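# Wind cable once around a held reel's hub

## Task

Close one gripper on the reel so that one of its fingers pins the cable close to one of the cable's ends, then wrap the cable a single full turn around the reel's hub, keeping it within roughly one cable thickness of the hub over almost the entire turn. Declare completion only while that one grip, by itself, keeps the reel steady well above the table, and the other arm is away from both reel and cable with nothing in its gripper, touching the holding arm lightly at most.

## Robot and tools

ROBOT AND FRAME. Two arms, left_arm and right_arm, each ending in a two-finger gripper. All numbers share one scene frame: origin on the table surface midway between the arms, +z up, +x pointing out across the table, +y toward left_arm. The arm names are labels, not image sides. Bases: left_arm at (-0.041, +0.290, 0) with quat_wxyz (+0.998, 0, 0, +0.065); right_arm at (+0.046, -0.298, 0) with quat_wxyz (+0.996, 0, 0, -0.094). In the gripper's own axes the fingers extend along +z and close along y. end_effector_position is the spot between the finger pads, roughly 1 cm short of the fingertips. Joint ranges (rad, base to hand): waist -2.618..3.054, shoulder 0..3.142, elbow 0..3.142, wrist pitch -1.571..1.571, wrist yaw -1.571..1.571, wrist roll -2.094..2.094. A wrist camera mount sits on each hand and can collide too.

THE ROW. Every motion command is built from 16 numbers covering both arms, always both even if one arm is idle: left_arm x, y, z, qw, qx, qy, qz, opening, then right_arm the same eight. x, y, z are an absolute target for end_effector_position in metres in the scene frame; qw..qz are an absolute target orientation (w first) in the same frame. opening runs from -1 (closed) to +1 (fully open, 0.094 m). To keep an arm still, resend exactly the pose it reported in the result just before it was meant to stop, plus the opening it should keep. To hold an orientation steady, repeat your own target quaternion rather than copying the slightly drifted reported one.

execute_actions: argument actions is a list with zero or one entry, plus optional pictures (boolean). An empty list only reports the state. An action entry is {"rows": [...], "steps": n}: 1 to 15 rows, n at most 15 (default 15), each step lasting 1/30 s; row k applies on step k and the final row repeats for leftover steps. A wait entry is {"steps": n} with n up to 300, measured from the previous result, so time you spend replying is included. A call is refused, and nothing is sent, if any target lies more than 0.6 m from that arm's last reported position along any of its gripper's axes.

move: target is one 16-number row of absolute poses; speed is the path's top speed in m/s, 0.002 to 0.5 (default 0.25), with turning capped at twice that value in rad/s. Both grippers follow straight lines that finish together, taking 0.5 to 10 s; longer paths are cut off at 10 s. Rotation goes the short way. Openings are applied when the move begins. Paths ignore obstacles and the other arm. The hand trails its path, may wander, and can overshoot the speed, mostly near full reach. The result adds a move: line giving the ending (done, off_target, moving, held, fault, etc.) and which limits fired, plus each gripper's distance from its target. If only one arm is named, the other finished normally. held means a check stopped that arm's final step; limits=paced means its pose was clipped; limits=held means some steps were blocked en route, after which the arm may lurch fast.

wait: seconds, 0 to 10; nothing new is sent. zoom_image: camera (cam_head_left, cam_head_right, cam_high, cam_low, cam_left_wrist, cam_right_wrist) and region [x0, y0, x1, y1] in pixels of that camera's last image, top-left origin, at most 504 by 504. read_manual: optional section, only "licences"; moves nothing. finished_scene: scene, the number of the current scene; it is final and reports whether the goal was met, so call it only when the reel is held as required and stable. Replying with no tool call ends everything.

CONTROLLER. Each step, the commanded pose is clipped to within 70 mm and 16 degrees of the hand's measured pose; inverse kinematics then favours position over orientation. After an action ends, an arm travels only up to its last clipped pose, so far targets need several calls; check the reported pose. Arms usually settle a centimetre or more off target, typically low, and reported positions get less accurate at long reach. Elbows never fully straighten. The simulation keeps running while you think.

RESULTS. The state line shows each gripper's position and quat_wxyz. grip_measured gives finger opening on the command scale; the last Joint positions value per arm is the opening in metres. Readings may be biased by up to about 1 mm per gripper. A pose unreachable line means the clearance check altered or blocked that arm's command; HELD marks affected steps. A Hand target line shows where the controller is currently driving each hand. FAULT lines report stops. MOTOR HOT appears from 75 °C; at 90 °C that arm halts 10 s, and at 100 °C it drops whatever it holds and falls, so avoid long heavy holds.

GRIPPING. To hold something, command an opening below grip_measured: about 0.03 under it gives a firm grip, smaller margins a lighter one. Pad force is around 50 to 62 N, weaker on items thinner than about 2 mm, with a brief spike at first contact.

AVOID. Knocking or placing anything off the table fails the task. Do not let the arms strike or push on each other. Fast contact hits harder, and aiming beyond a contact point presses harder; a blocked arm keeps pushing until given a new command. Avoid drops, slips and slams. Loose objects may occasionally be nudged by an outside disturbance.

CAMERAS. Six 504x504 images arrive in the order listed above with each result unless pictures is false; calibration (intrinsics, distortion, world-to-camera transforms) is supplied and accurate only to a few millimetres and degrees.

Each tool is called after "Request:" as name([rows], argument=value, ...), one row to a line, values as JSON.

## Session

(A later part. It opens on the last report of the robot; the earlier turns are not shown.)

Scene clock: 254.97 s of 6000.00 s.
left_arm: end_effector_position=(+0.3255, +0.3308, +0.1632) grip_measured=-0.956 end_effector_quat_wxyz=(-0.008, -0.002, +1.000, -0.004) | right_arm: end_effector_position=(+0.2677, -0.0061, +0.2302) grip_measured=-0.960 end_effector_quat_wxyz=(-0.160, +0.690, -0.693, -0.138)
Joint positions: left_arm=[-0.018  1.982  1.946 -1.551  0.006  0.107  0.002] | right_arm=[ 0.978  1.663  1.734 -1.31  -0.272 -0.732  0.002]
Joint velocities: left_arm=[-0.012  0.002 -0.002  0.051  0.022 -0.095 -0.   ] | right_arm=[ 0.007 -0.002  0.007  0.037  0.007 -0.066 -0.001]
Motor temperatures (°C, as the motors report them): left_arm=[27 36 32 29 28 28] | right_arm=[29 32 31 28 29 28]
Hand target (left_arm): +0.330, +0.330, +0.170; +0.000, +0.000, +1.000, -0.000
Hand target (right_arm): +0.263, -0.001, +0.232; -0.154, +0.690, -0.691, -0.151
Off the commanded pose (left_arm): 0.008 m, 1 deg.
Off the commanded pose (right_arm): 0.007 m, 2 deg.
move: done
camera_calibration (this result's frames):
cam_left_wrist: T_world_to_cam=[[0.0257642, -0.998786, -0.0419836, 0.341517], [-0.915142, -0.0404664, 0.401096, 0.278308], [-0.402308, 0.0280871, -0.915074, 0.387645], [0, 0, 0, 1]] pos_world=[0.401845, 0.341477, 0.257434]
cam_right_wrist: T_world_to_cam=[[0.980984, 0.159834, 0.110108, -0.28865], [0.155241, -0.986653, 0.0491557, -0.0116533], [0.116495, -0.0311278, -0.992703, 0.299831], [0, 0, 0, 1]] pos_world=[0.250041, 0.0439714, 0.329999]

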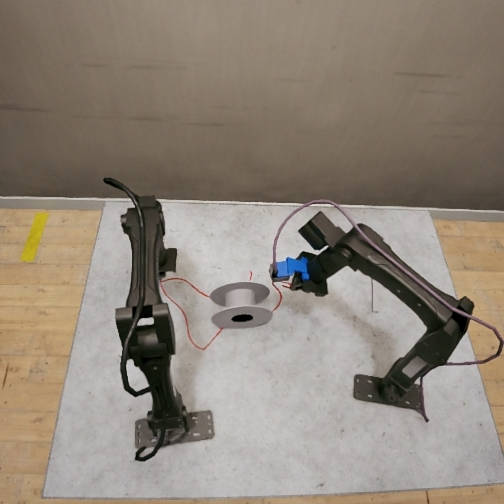

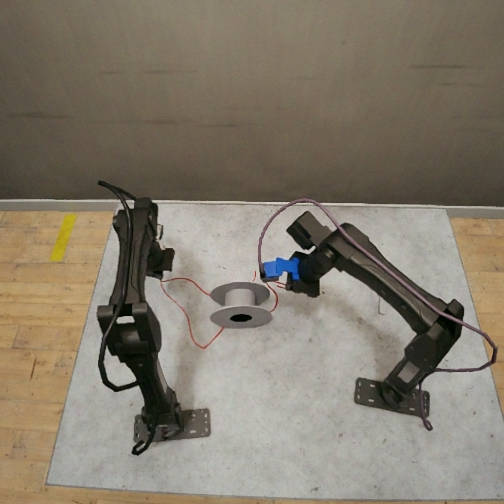

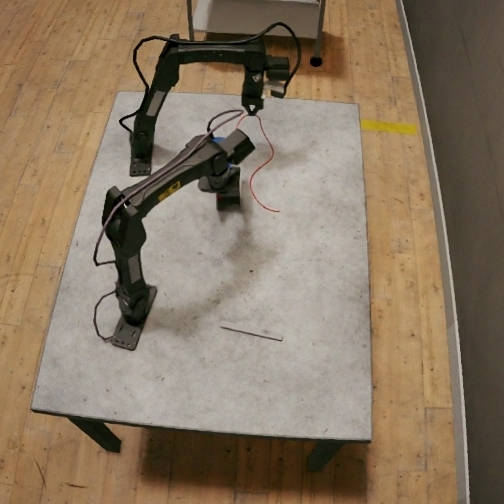

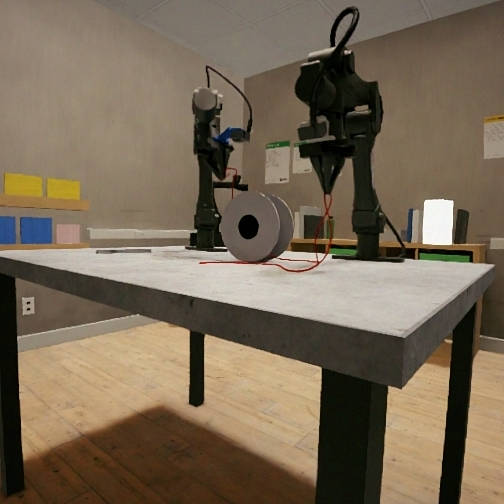

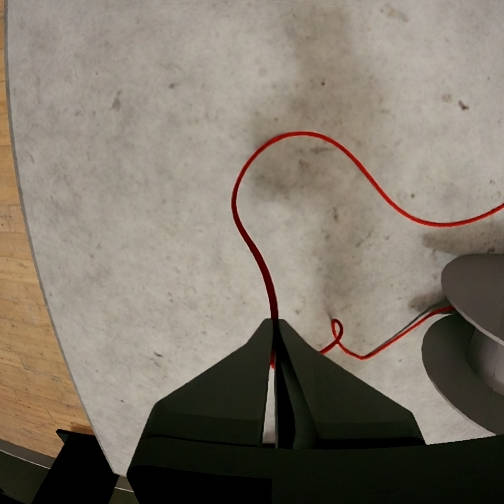

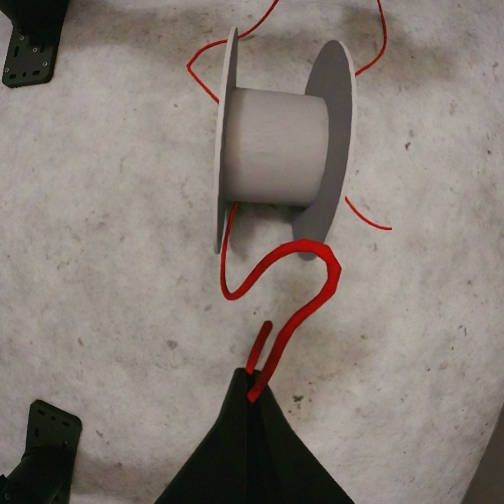

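Request:
move(target=[0.36,0.45,0.14,0,0,1,0,-0.98,0.26,0.06,0.24,0.15,-0.69,0.69,0.15,-0.985], speed=0.1)

Request:
move(target=[0.35,0.40,0.10,0,0,1,0,-0.98,0.245,0.2,0.2,0.2,-0.68,0.68,0.2,-0.985], speed=0.1)

Scene clock: 262.30 s of 6000.00 s.
left_arm: end_effector_position=(+0.3604, +0.4466, +0.1341) grip_measured=-0.956 end_effector_quat_wxyz=(+0.001, -0.002, +1.000, -0.002) | right_arm: end_effector_position=(+0.2619, +0.0579, +0.2404) grip_measured=-0.960 end_effector_quat_wxyz=(-0.156, +0.691, -0.689, -0.153)
Joint positions: left_arm=[ 0.242  2.246  2.237 -1.561  0.004  0.368  0.002] | right_arm=[ 1.103  1.858  2.006 -1.359 -0.259 -0.611  0.002]
Joint velocities: left_arm=[-0.012  0.002  0.007 -0.022  0.037 -0.007  0.   ] | right_arm=[-0.007  0.012  0.002 -0.095  0.066 -0.081  0.   ]
Motor temperatures (°C, as the motors report them): left_arm=[27 36 32 29 28 28] | right_arm=[29 32 31 28 29 28]
Hand target (left_arm): +0.362, +0.450, +0.139; +0.006, +0.000, +1.000, +0.002
Hand target (right_arm): +0.260, +0.060, +0.241; -0.151, +0.691, -0.691, -0.152
Off the commanded pose (left_arm): 0.007 m, 0 deg.
Off the commanded pose (right_arm): 0.003 m, 1 deg.
joint sent to its limit (left arm) — the command would take joint 4 (wrist pitch) past its lower limit, so that joint was sent only as far as its limit.
move: done
camera_calibration (this result's frames):
cam_left_wrist: T_world_to_cam=[[0.0261445, -0.998573, -0.0465643, 0.455464], [-0.922095, -0.0420796, 0.38467, 0.332064], [-0.38608, 0.0328797, -0.921879, 0.364699], [0, 0, 0, 1]] pos_world=[0.43509, 0.456796, 0.229682]
cam_right_wrist: T_world_to_cam=[[0.981526, 0.16932, 0.0890923, -0.290003], [0.167255, -0.985451, 0.0302091, 0.0531638], [0.0929111, -0.0147499, -0.995565, 0.318517], [0, 0, 0, 1]] pos_world=[0.24616, 0.106192, 0.341335]

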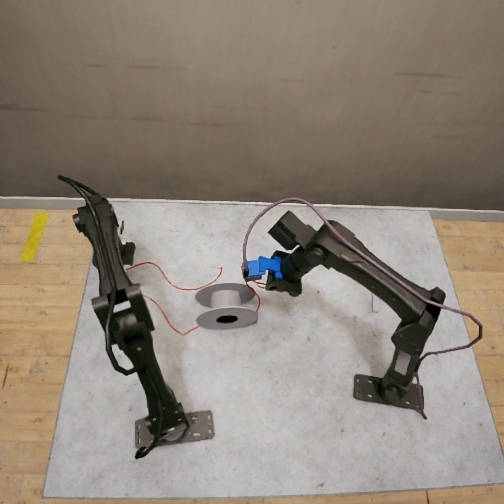

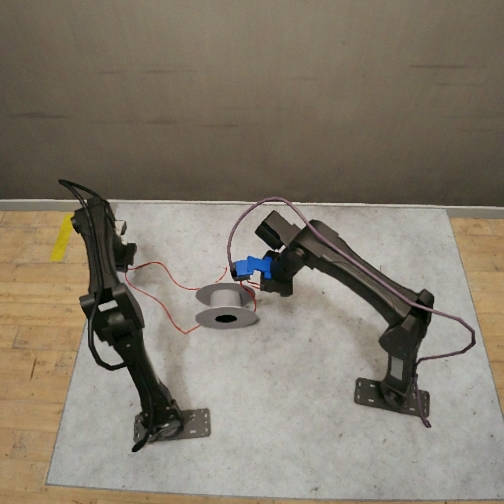

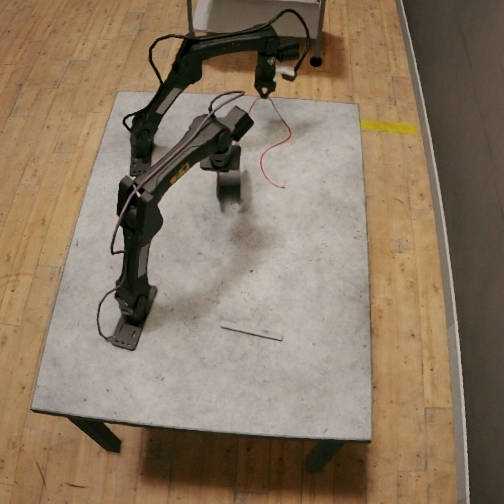

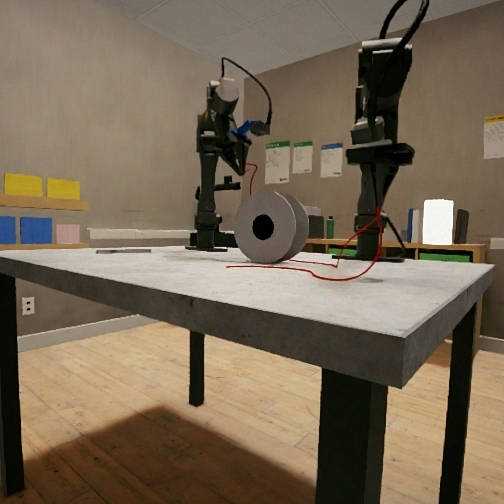

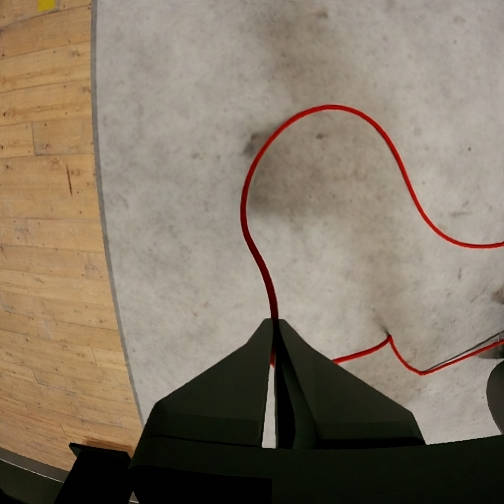

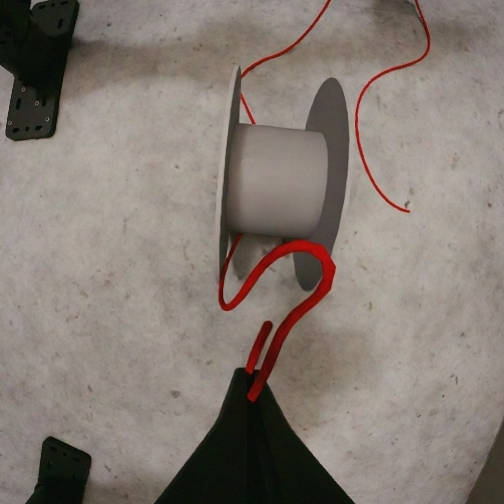

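Scene clock: 264.33 s of 6000.00 s.
left_arm: end_effector_position=(+0.3488, +0.4027, +0.0939) grip_measured=-0.956 end_effector_quat_wxyz=(-0.012, -0.001, +1.000, -0.005) | right_arm: end_effector_position=(+0.2448, +0.1947, +0.1995) grip_measured=-0.960 end_effector_quat_wxyz=(-0.193, +0.679, -0.680, -0.200)
Joint positions: left_arm=[ 0.151  2.129  1.888 -1.356  0.004  0.279  0.002] | right_arm=[ 1.292  2.177  2.243 -1.128 -0.251 -0.401  0.002]
Joint velocities: left_arm=[-0.007  0.007 -0.007 -0.007  0.081 -0.051 -0.   ] | right_arm=[ 0.012 -0.007  0.007  0.022  0.022 -0.022 -0.001]
Motor temperatures (°C, as the motors report them): left_arm=[27 37 32 29 28 28] | right_arm=[29 32 31 28 29 28]
Hand target (left_arm): +0.349, +0.400, +0.100; -0.001, -0.000, +1.000, -0.000
Hand target (right_arm): +0.245, +0.201, +0.202; -0.200, +0.677, -0.679, -0.202
Off the commanded pose (left_arm): 0.007 m, 2 deg.
Off the commanded pose (right_arm): 0.005 m, 1 deg.
move: done
camera_calibration (this result's frames):
cam_left_wrist: T_world_to_cam=[[0.0231082, -0.998953, -0.0394949, 0.41053], [-0.91173, -0.0372648, 0.409097, 0.327121], [-0.41014, 0.0265552, -0.911636, 0.334599], [0, 0, 0, 1]] pos_world=[0.425992, 0.413404, 0.187422]
cam_right_wrist: T_world_to_cam=[[0.982888, 0.158302, 0.0941851, -0.291926], [0.166982, -0.981587, -0.0927618, 0.215902], [0.0777664, 0.106902, -0.991224, 0.260533], [0, 0, 0, 1]] pos_world=[0.230618, 0.230287, 0.305769]

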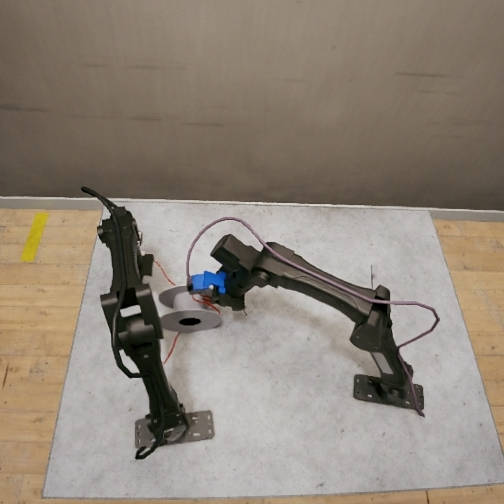

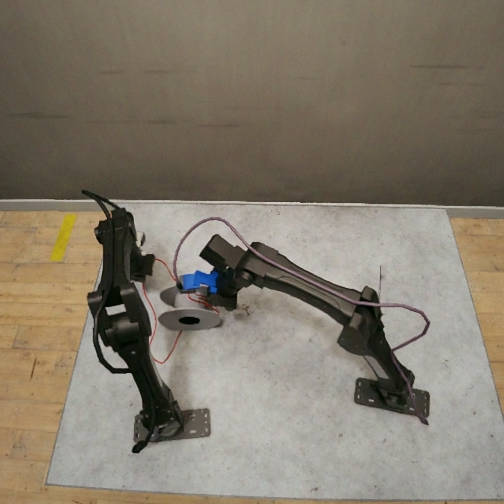

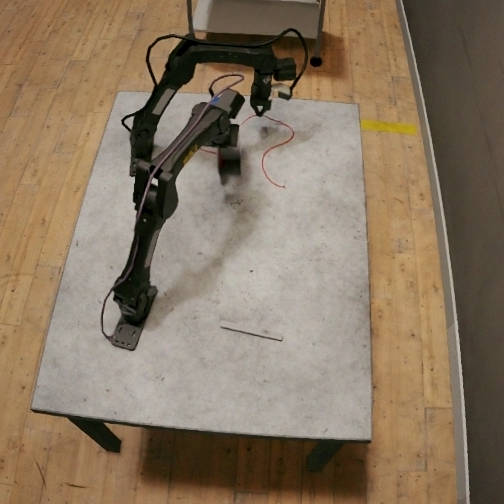

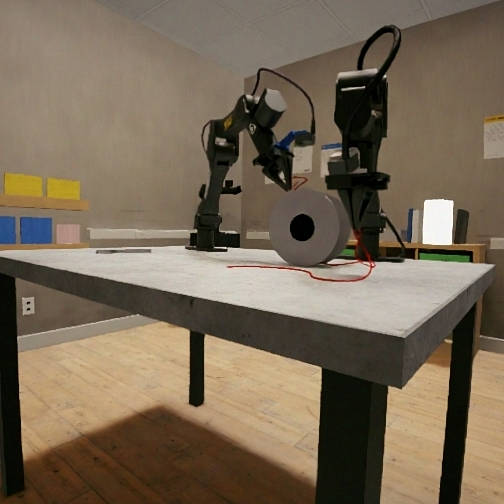

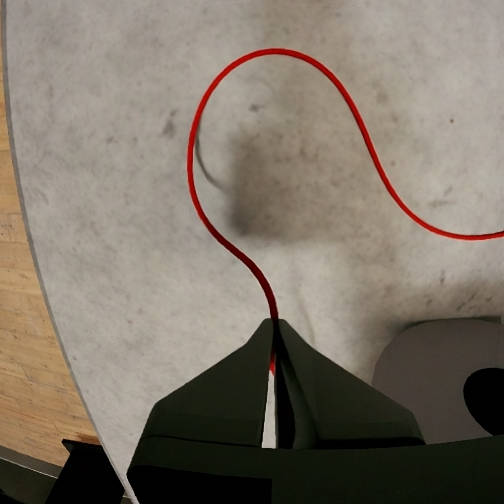

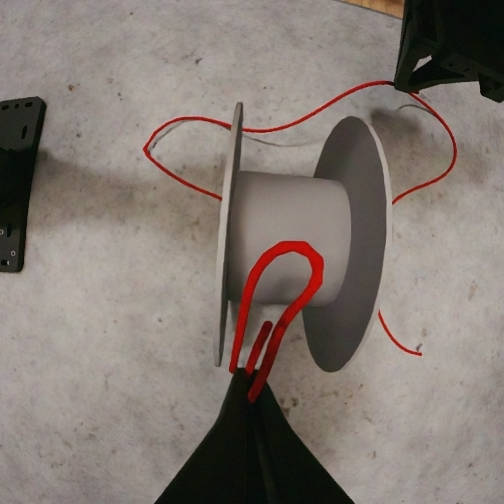

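Request:
move(target=[0.33,0.44,0.2,0,0,1,0,-0.98,0.29,-0.05,0.24,0.15,-0.69,0.69,0.15,-0.985], speed=0.12)

Request:
move(target=[0.33,0.44,0.22,0,0,1,0,-0.98,0.30,-0.2,0.17,0,-0.707,0.707,0,-0.985], speed=0.07)

Scene clock: 273.03 s of 6000.00 s.
left_arm: end_effector_position=(+0.3314, +0.4362, +0.1835) grip_measured=-0.956 end_effector_quat_wxyz=(+0.038, +0.002, +0.999, +0.013) | right_arm: end_effector_position=(+0.2986, -0.0477, +0.2354) grip_measured=-0.960 end_effector_quat_wxyz=(-0.155, +0.692, -0.693, -0.132)
Joint positions: left_arm=[ 0.244  2.044  2.116 -1.564  0.004  0.378  0.002] | right_arm=[ 0.815  1.681  1.786 -1.402 -0.309 -0.9    0.002]
Joint velocities: left_arm=[-0.002  0.012 -0.002 -0.066 -0.051  0.022  0.   ] | right_arm=[-0.007 -0.002 -0.012 -0.007  0.051 -0.095 -0.001]
Motor temperatures (°C, as the motors report them): left_arm=[27 38 32 29 28 28] | right_arm=[29 33 32 29 29 28]
Hand target (left_arm): +0.330, +0.440, +0.199; +0.055, +0.000, +0.998, +0.022
Hand target (right_arm): +0.290, -0.051, +0.237; -0.149, +0.693, -0.691, -0.144
Off the commanded pose (left_arm): 0.017 m, 5 deg.
Off the commanded pose (right_arm): 0.010 m, 2 deg.
joint sent to its limit (left arm) — the command would take joint 4 (wrist pitch) past its lower limit, so that joint was sent only as far as its limit.
move: off_target (left_arm)
camera_calibration (this result's frames):
cam_left_wrist: T_world_to_cam=[[0.0221435, -0.997039, -0.0736373, 0.453675], [-0.947924, -0.0443465, 0.315395, 0.30813], [-0.317726, 0.0628186, -0.946099, 0.368152], [0, 0, 0, 1]] pos_world=[0.399009, 0.442869, 0.284533]
cam_right_wrist: T_world_to_cam=[[0.980598, 0.163583, 0.108021, -0.312085], [0.157185, -0.985404, 0.0653629, -0.0620524], [0.117136, -0.0471155, -0.991998, 0.298928], [0, 0, 0, 1]] pos_world=[0.280768, 0.00398932, 0.334303]

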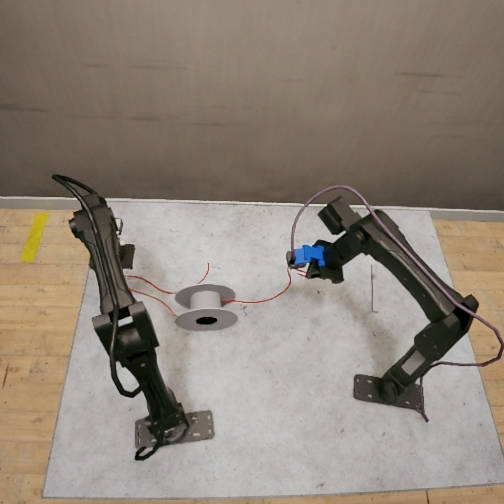

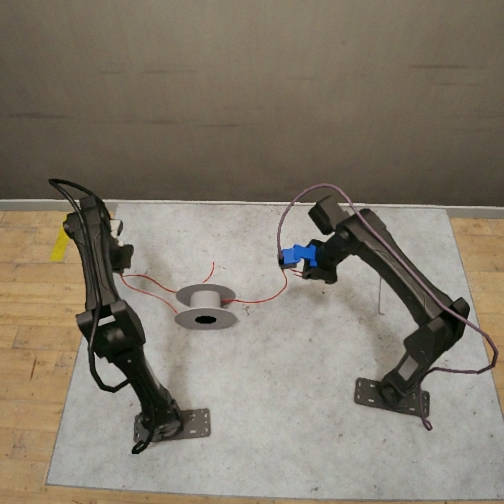

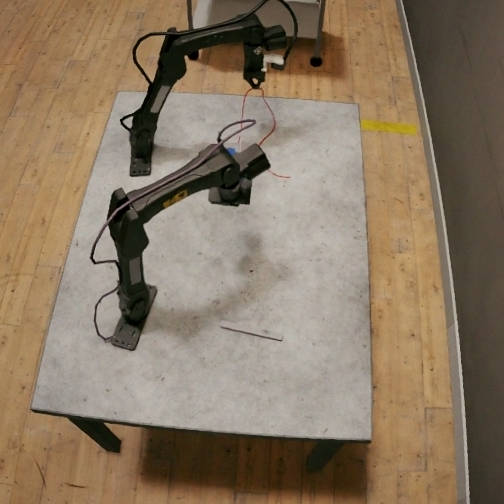

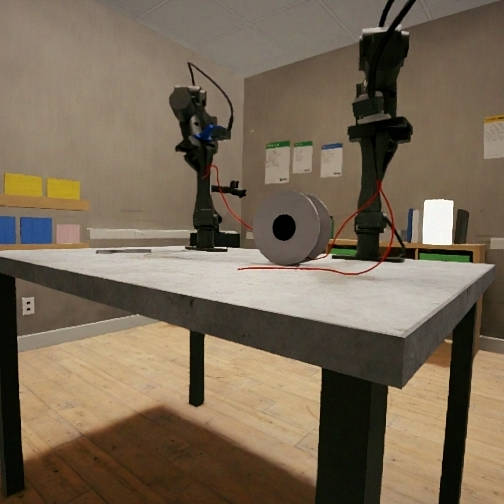

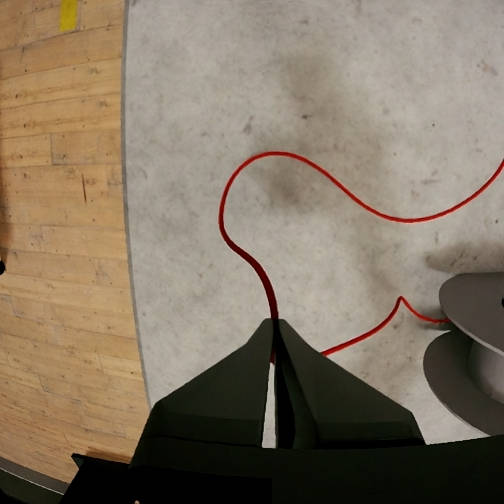

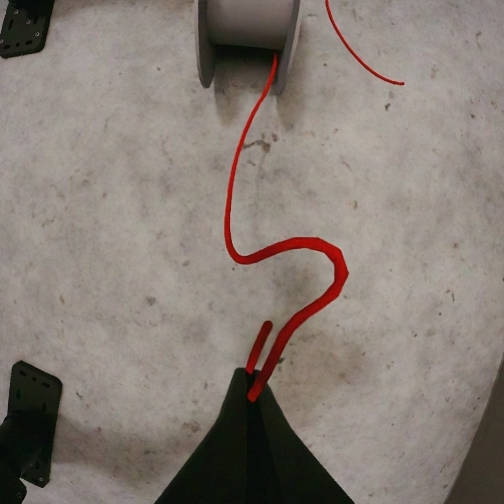

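Scene clock: 276.30 s of 6000.00 s.
left_arm: end_effector_position=(+0.3314, +0.4361, +0.1992) grip_measured=-0.957 end_effector_quat_wxyz=(+0.058, +0.002, +0.998, +0.021) | right_arm: end_effector_position=(+0.3051, -0.1943, +0.1664) grip_measured=-0.960 end_effector_quat_wxyz=(+0.003, +0.708, -0.706, -0.002)
Joint positions: left_arm=[ 0.244  2.013  2.132 -1.565  0.004  0.378  0.002] | right_arm=[ 0.566  1.611  1.5   -1.467 -0.002 -1.196  0.002]
Joint velocities: left_arm=[-0.012 -0.012  0.007 -0.11   0.037  0.022  0.   ] | right_arm=[-0.007  0.017 -0.022 -0.007  0.007 -0.007 -0.002]
Motor temperatures (°C, as the motors report them): left_arm=[27 38 32 29 28 28] | right_arm=[29 33 31 29 29 28]
Hand target (left_arm): +0.329, +0.440, +0.219; +0.082, +0.000, +0.996, +0.033
Hand target (right_arm): +0.301, -0.200, +0.168; +0.004, +0.708, -0.706, +0.001
Off the commanded pose (left_arm): 0.021 m, 7 deg.
Off the commanded pose (right_arm): 0.008 m, 0 deg.
joint sent to its limit (left arm) — the command would take joint 4 (wrist pitch) past its lower limit, so that joint was sent only as far as its limit.
move: off_target (left_arm)
camera_calibration (this result's frames):
cam_left_wrist: T_world_to_cam=[[0.0255206, -0.995715, -0.0888844, 0.456161], [-0.960192, -0.049157, 0.274983, 0.317381], [-0.278174, 0.0783283, -0.957332, 0.365335], [0, 0, 0, 1]] pos_world=[0.394732, 0.441192, 0.303018]
cam_right_wrist: T_world_to_cam=[[0.981571, 0.191051, -0.00420621, -0.26336], [0.172796, -0.877954, 0.446473, -0.250331], [0.0816063, -0.438972, -0.894787, 0.141371], [0, 0, 0, 1]] pos_world=[0.290226, -0.107406, 0.237156]

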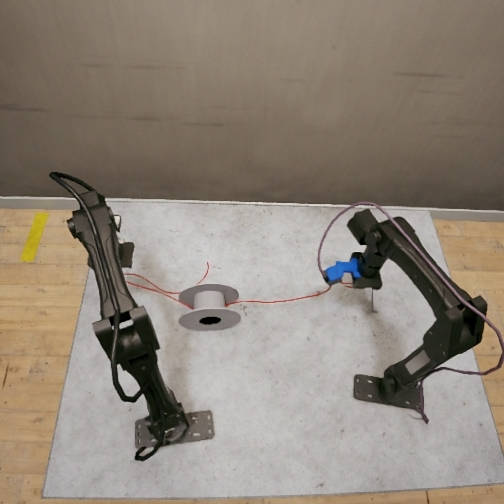

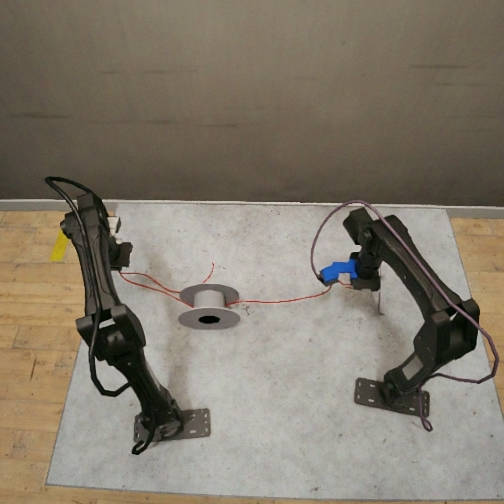

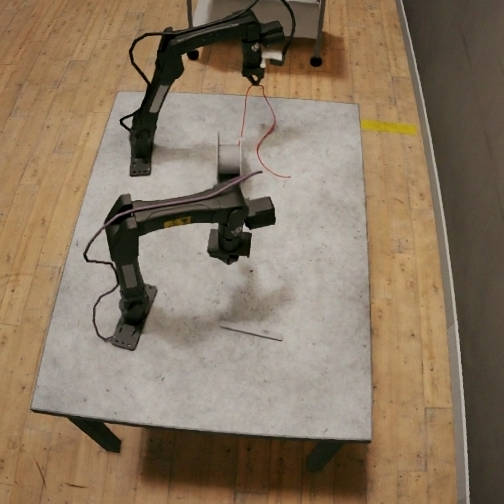

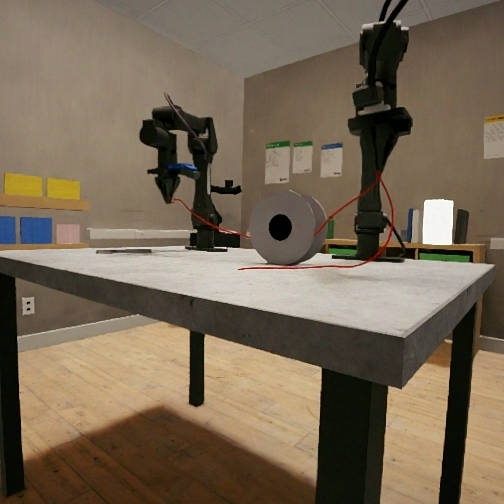

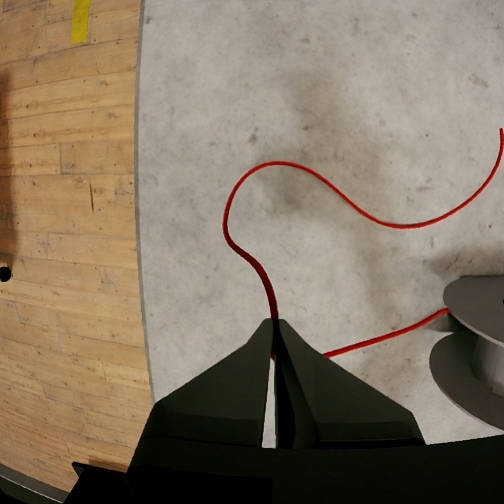

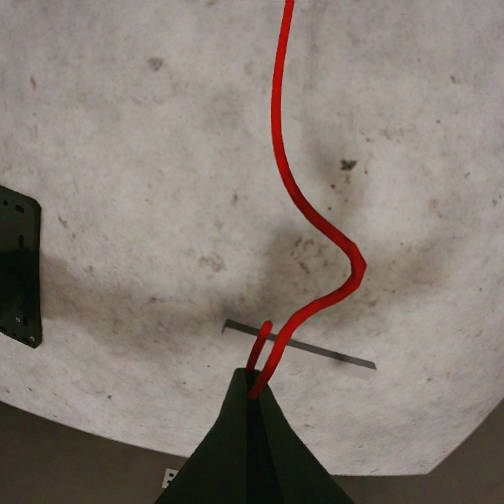

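Request:
move(target=[0.29,0.33,0.28,0.2,0,0.98,0,-0.98,0.26,-0.27,0.07,0,-0.707,0.707,0,-0.985], speed=0.05)

Scene clock: 283.67 s of 6000.00 s.
left_arm: end_effector_position=(+0.2900, +0.3340, +0.2781) grip_measured=-0.956 end_effector_quat_wxyz=(+0.189, -0.000, +0.982, +0.000) | right_arm: end_effector_position=(+0.2634, -0.2673, +0.0685) grip_measured=-0.960 end_effector_quat_wxyz=(+0.007, +0.708, -0.707, -0.002)
Joint positions: left_arm=[ 0.032  1.586  1.87  -1.478  0.06   0.15   0.002] | right_arm=[ 0.329  1.412  0.922 -1.094  0.004 -1.433  0.002]
Joint velocities: left_arm=[-0.007  0.002 -0.002  0.081 -0.007 -0.022 -0.001] | right_arm=[ 0.022 -0.007 -0.007  0.007 -0.051  0.066 -0.001]
Motor temperatures (°C, as the motors report them): left_arm=[27 38 32 29 28 28] | right_arm=[29 33 31 28 29 28]
Hand target (left_arm): +0.288, +0.330, +0.281; +0.198, +0.002, +0.980, -0.001
Hand target (right_arm): +0.261, -0.270, +0.069; +0.003, +0.707, -0.707, +0.003
Off the commanded pose (left_arm): 0.004 m, 1 deg.
Off the commanded pose (right_arm): 0.005 m, 1 deg.
move: done
camera_calibration (this result's frames):
cam_left_wrist: T_world_to_cam=[[0.0388383, -0.998518, -0.0381163, 0.345523], [-0.999091, -0.0394738, 0.0160633, 0.331037], [-0.0175441, 0.0374578, -0.999144, 0.38711], [0, 0, 0, 1]] pos_world=[0.324109, 0.343578, 0.394632]
cam_right_wrist: T_world_to_cam=[[0.981745, 0.189943, -0.00995969, -0.208849], [0.174062, -0.876084, 0.449643, -0.263593], [0.0766808, -0.443168, -0.893153, 0.0252024], [0, 0, 0, 1]] pos_world=[0.248986, -0.180092, 0.138952]

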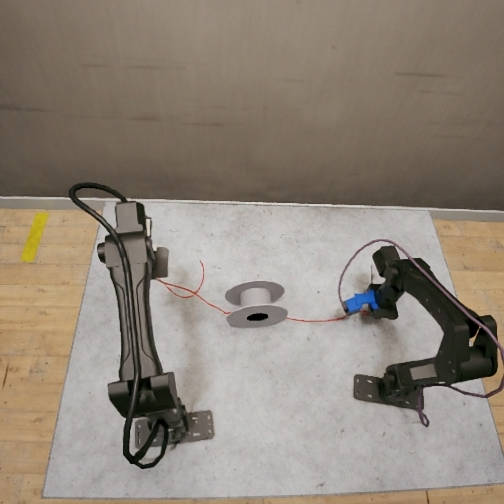

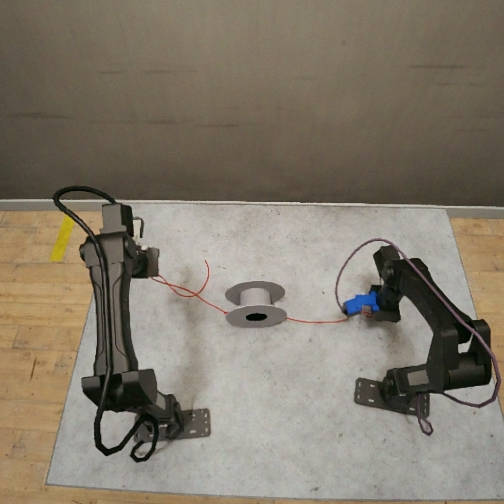

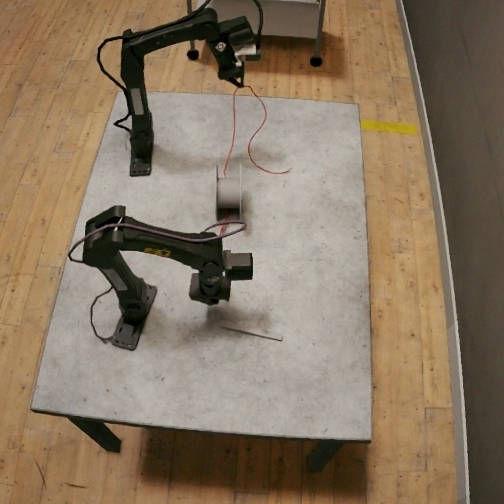

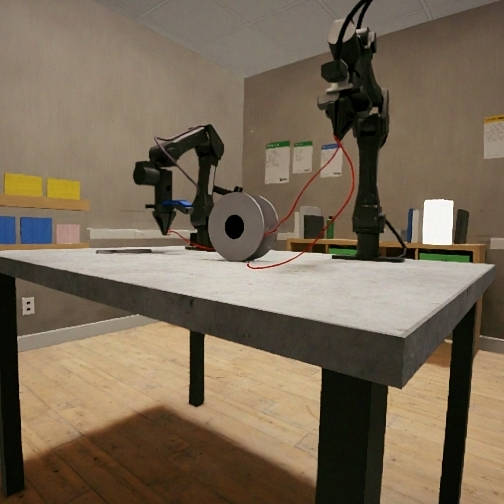

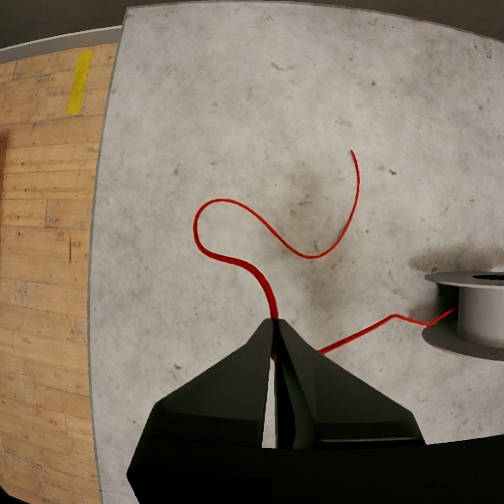

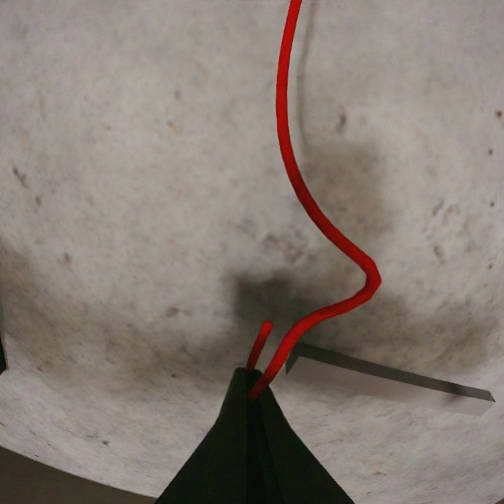

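Request:
move(target=[0.33,0.37,0.12,0,0,1,0,-0.98,0.265,-0.06,0.24,0.15,-0.69,0.69,0.15,-0.985], speed=0.15)

Request:
move(target=[0.33,0.37,0.12,0,0,1,0,-0.98,0.25,0.15,0.21,0.2,-0.68,0.68,0.2,-0.985], speed=0.12)

Scene clock: 289.23 s of 6000.00 s.
left_arm: end_effector_position=(+0.3262, +0.3637, +0.1168) grip_measured=-0.956 end_effector_quat_wxyz=(-0.010, -0.000, +1.000, -0.004) | right_arm: end_effector_position=(+0.2663, -0.0649, +0.2395) grip_measured=-0.960 end_effector_quat_wxyz=(-0.162, +0.690, -0.692, -0.139)
Joint positions: left_arm=[ 0.068  1.99   1.771 -1.373  0.005  0.197  0.002] | right_arm=[ 0.823  1.533  1.642 -1.389 -0.322 -0.886  0.002]
Joint velocities: left_arm=[-0.007 -0.002 -0.002  0.037 -0.051  0.037  0.001] | right_arm=[-0.017  0.002 -0.012 -0.022 -0.007  0.037  0.001]
Motor temperatures (°C, as the motors report them): left_arm=[27 37 32 30 28 28] | right_arm=[29 33 31 28 29 28]
Hand target (left_arm): +0.331, +0.369, +0.119; +0.000, -0.002, +1.000, +0.000
Hand target (right_arm): +0.262, -0.060, +0.242; -0.156, +0.689, -0.691, -0.153
Off the commanded pose (left_arm): 0.008 m, 1 deg.
Off the commanded pose (right_arm): 0.005 m, 2 deg.
move: done
camera_calibration (this result's frames):
cam_left_wrist: T_world_to_cam=[[0.0213686, -0.998905, -0.0416175, 0.373782], [-0.913515, -0.0364226, 0.405172, 0.296433], [-0.406244, 0.0293603, -0.913293, 0.345134], [0, 0, 0, 1]] pos_world=[0.403017, 0.374037, 0.210658]
cam_right_wrist: T_world_to_cam=[[0.980655, 0.16092, 0.111445, -0.279078], [0.156758, -0.986602, 0.0452109, -0.0694113], [0.117227, -0.0268664, -0.992742, 0.307429], [0, 0, 0, 1]] pos_world=[0.248521, -0.0153126, 0.339438]

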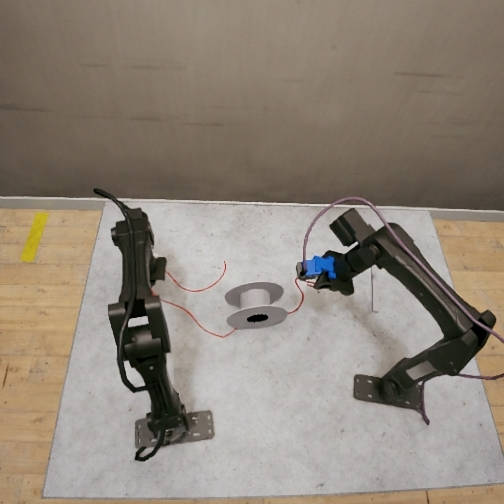

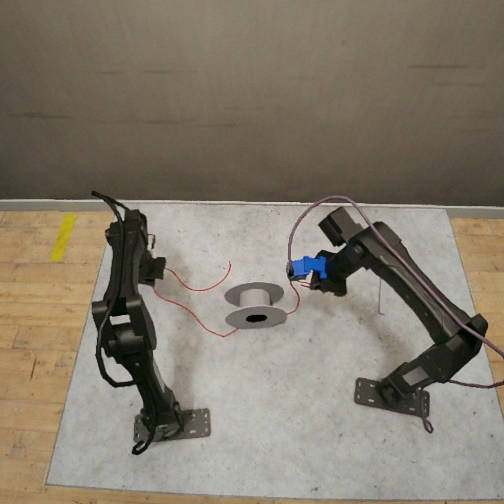

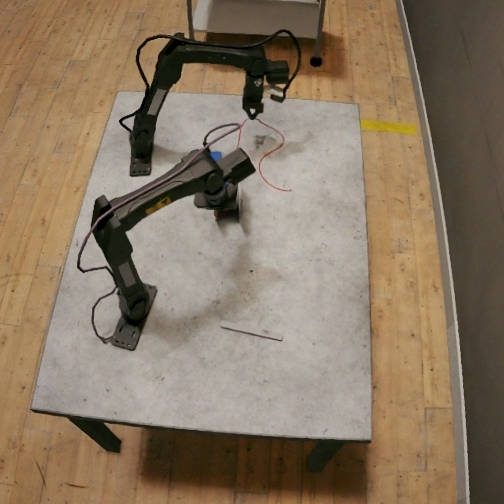

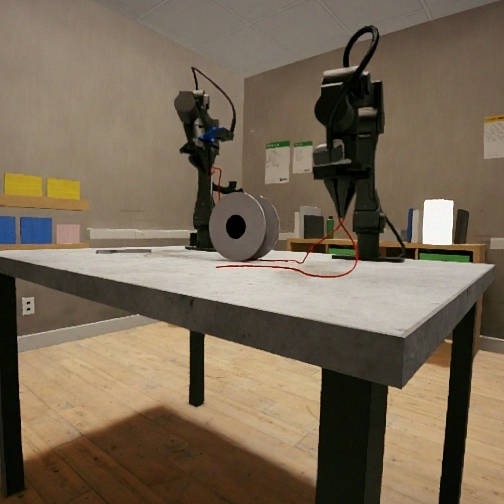

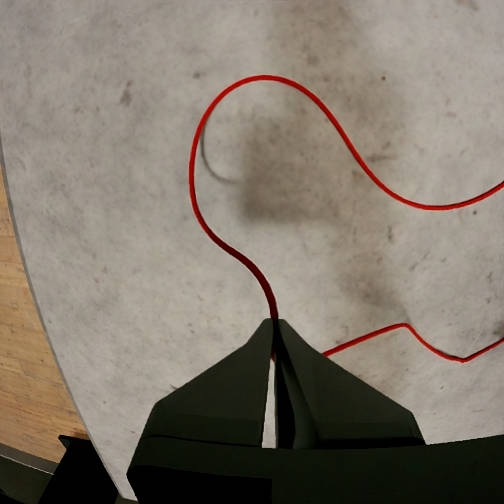

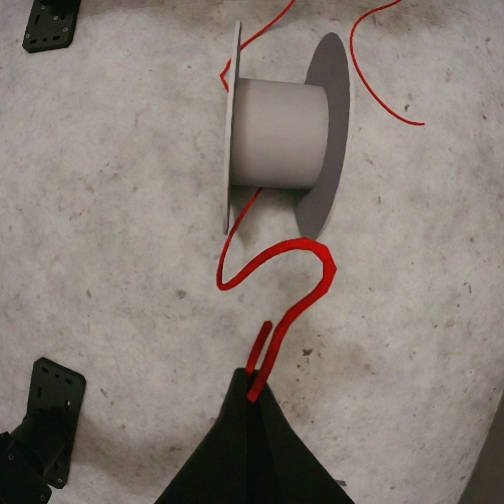

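Scene clock: 291.40 s of 6000.00 s.
left_arm: end_effector_position=(+0.3262, +0.3637, +0.1168) grip_measured=-0.956 end_effector_quat_wxyz=(-0.010, +0.003, +1.000, -0.004) | right_arm: end_effector_position=(+0.2488, +0.1446, +0.2090) grip_measured=-0.960 end_effector_quat_wxyz=(-0.193, +0.678, -0.679, -0.202)
Joint positions: left_arm=[ 0.068  1.99   1.771 -1.373  0.005  0.205  0.002] | right_arm=[ 1.224  1.977  1.977 -1.075 -0.288 -0.461  0.002]
Joint velocities: left_arm=[-0.002 -0.012  0.007 -0.051  0.037 -0.051 -0.   ] | right_arm=[-0.002  0.002  0.037 -0.066 -0.095  0.022  0.   ]
Motor temperatures (°C, as the motors report them): left_arm=[27 37 32 30 28 28] | right_arm=[29 33 31 28 29 28]
Hand target (left_arm): +0.330, +0.370, +0.120; +0.000, +0.000, +1.000, +0.000
Hand target (right_arm): +0.250, +0.151, +0.213; -0.201, +0.676, -0.679, -0.204
Off the commanded pose (left_arm): 0.008 m, 1 deg.
Off the commanded pose (right_arm): 0.006 m, 1 deg.
move: done
camera_calibration (this result's frames):
cam_left_wrist: T_world_to_cam=[[0.0141323, -0.99904, -0.0414728, 0.376175], [-0.91378, -0.0297438, 0.40512, 0.294097], [-0.405964, 0.0321717, -0.913323, 0.344024], [0, 0, 0, 1]] pos_world=[0.403085, 0.373493, 0.210662]
cam_right_wrist: T_world_to_cam=[[0.982945, 0.159294, 0.0918959, -0.2885], [0.168112, -0.980898, -0.0978671, 0.167645], [0.0745508, 0.111647, -0.990948, 0.275081], [0, 0, 0, 1]] pos_world=[0.234889, 0.179687, 0.315509]

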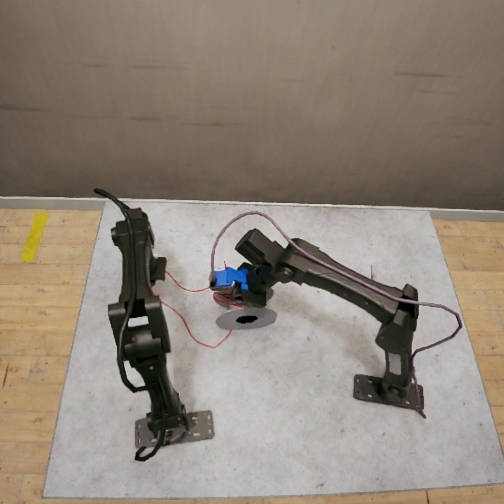

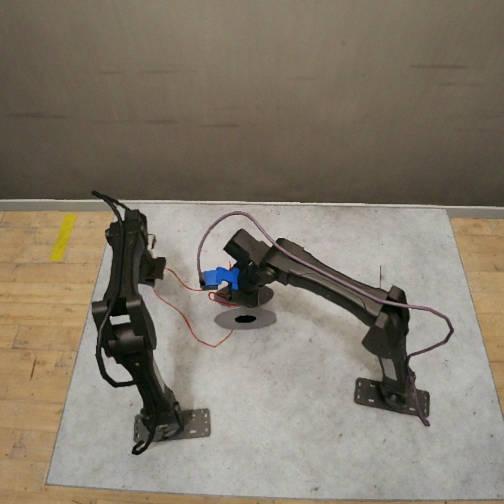

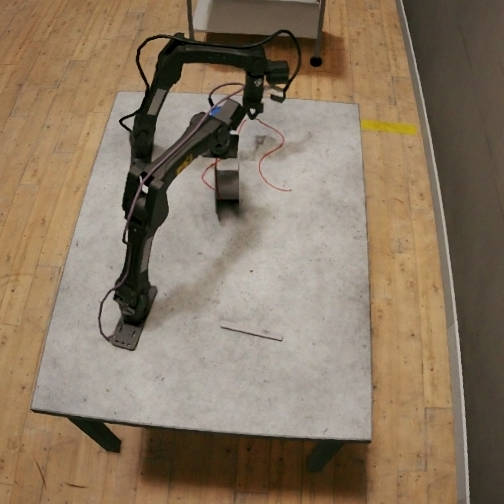

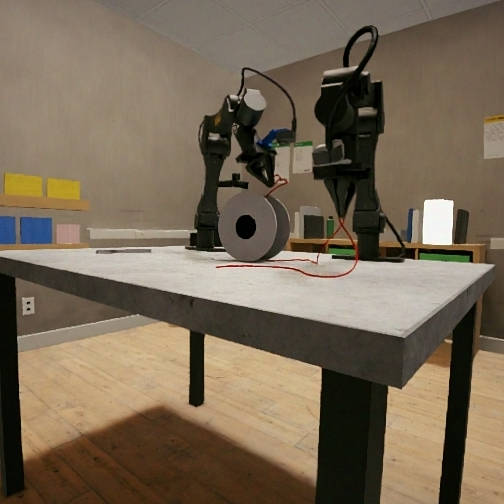

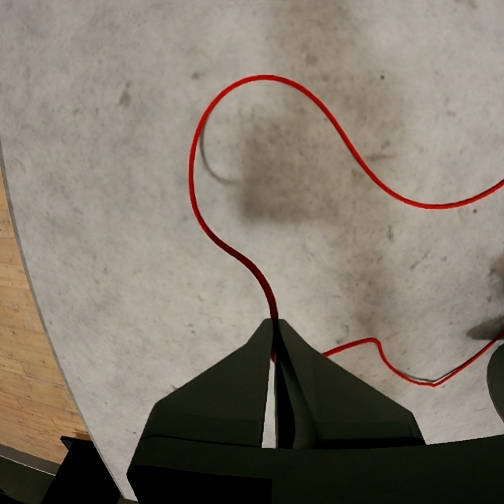

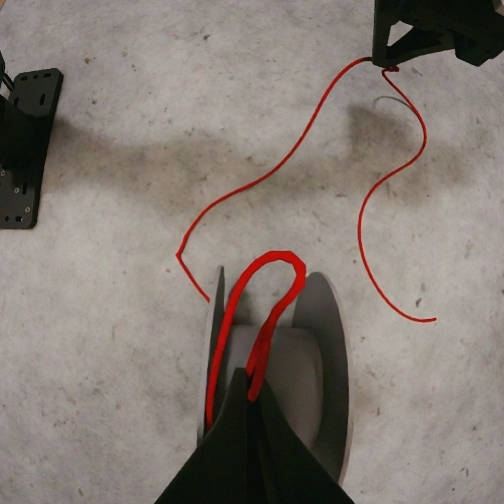

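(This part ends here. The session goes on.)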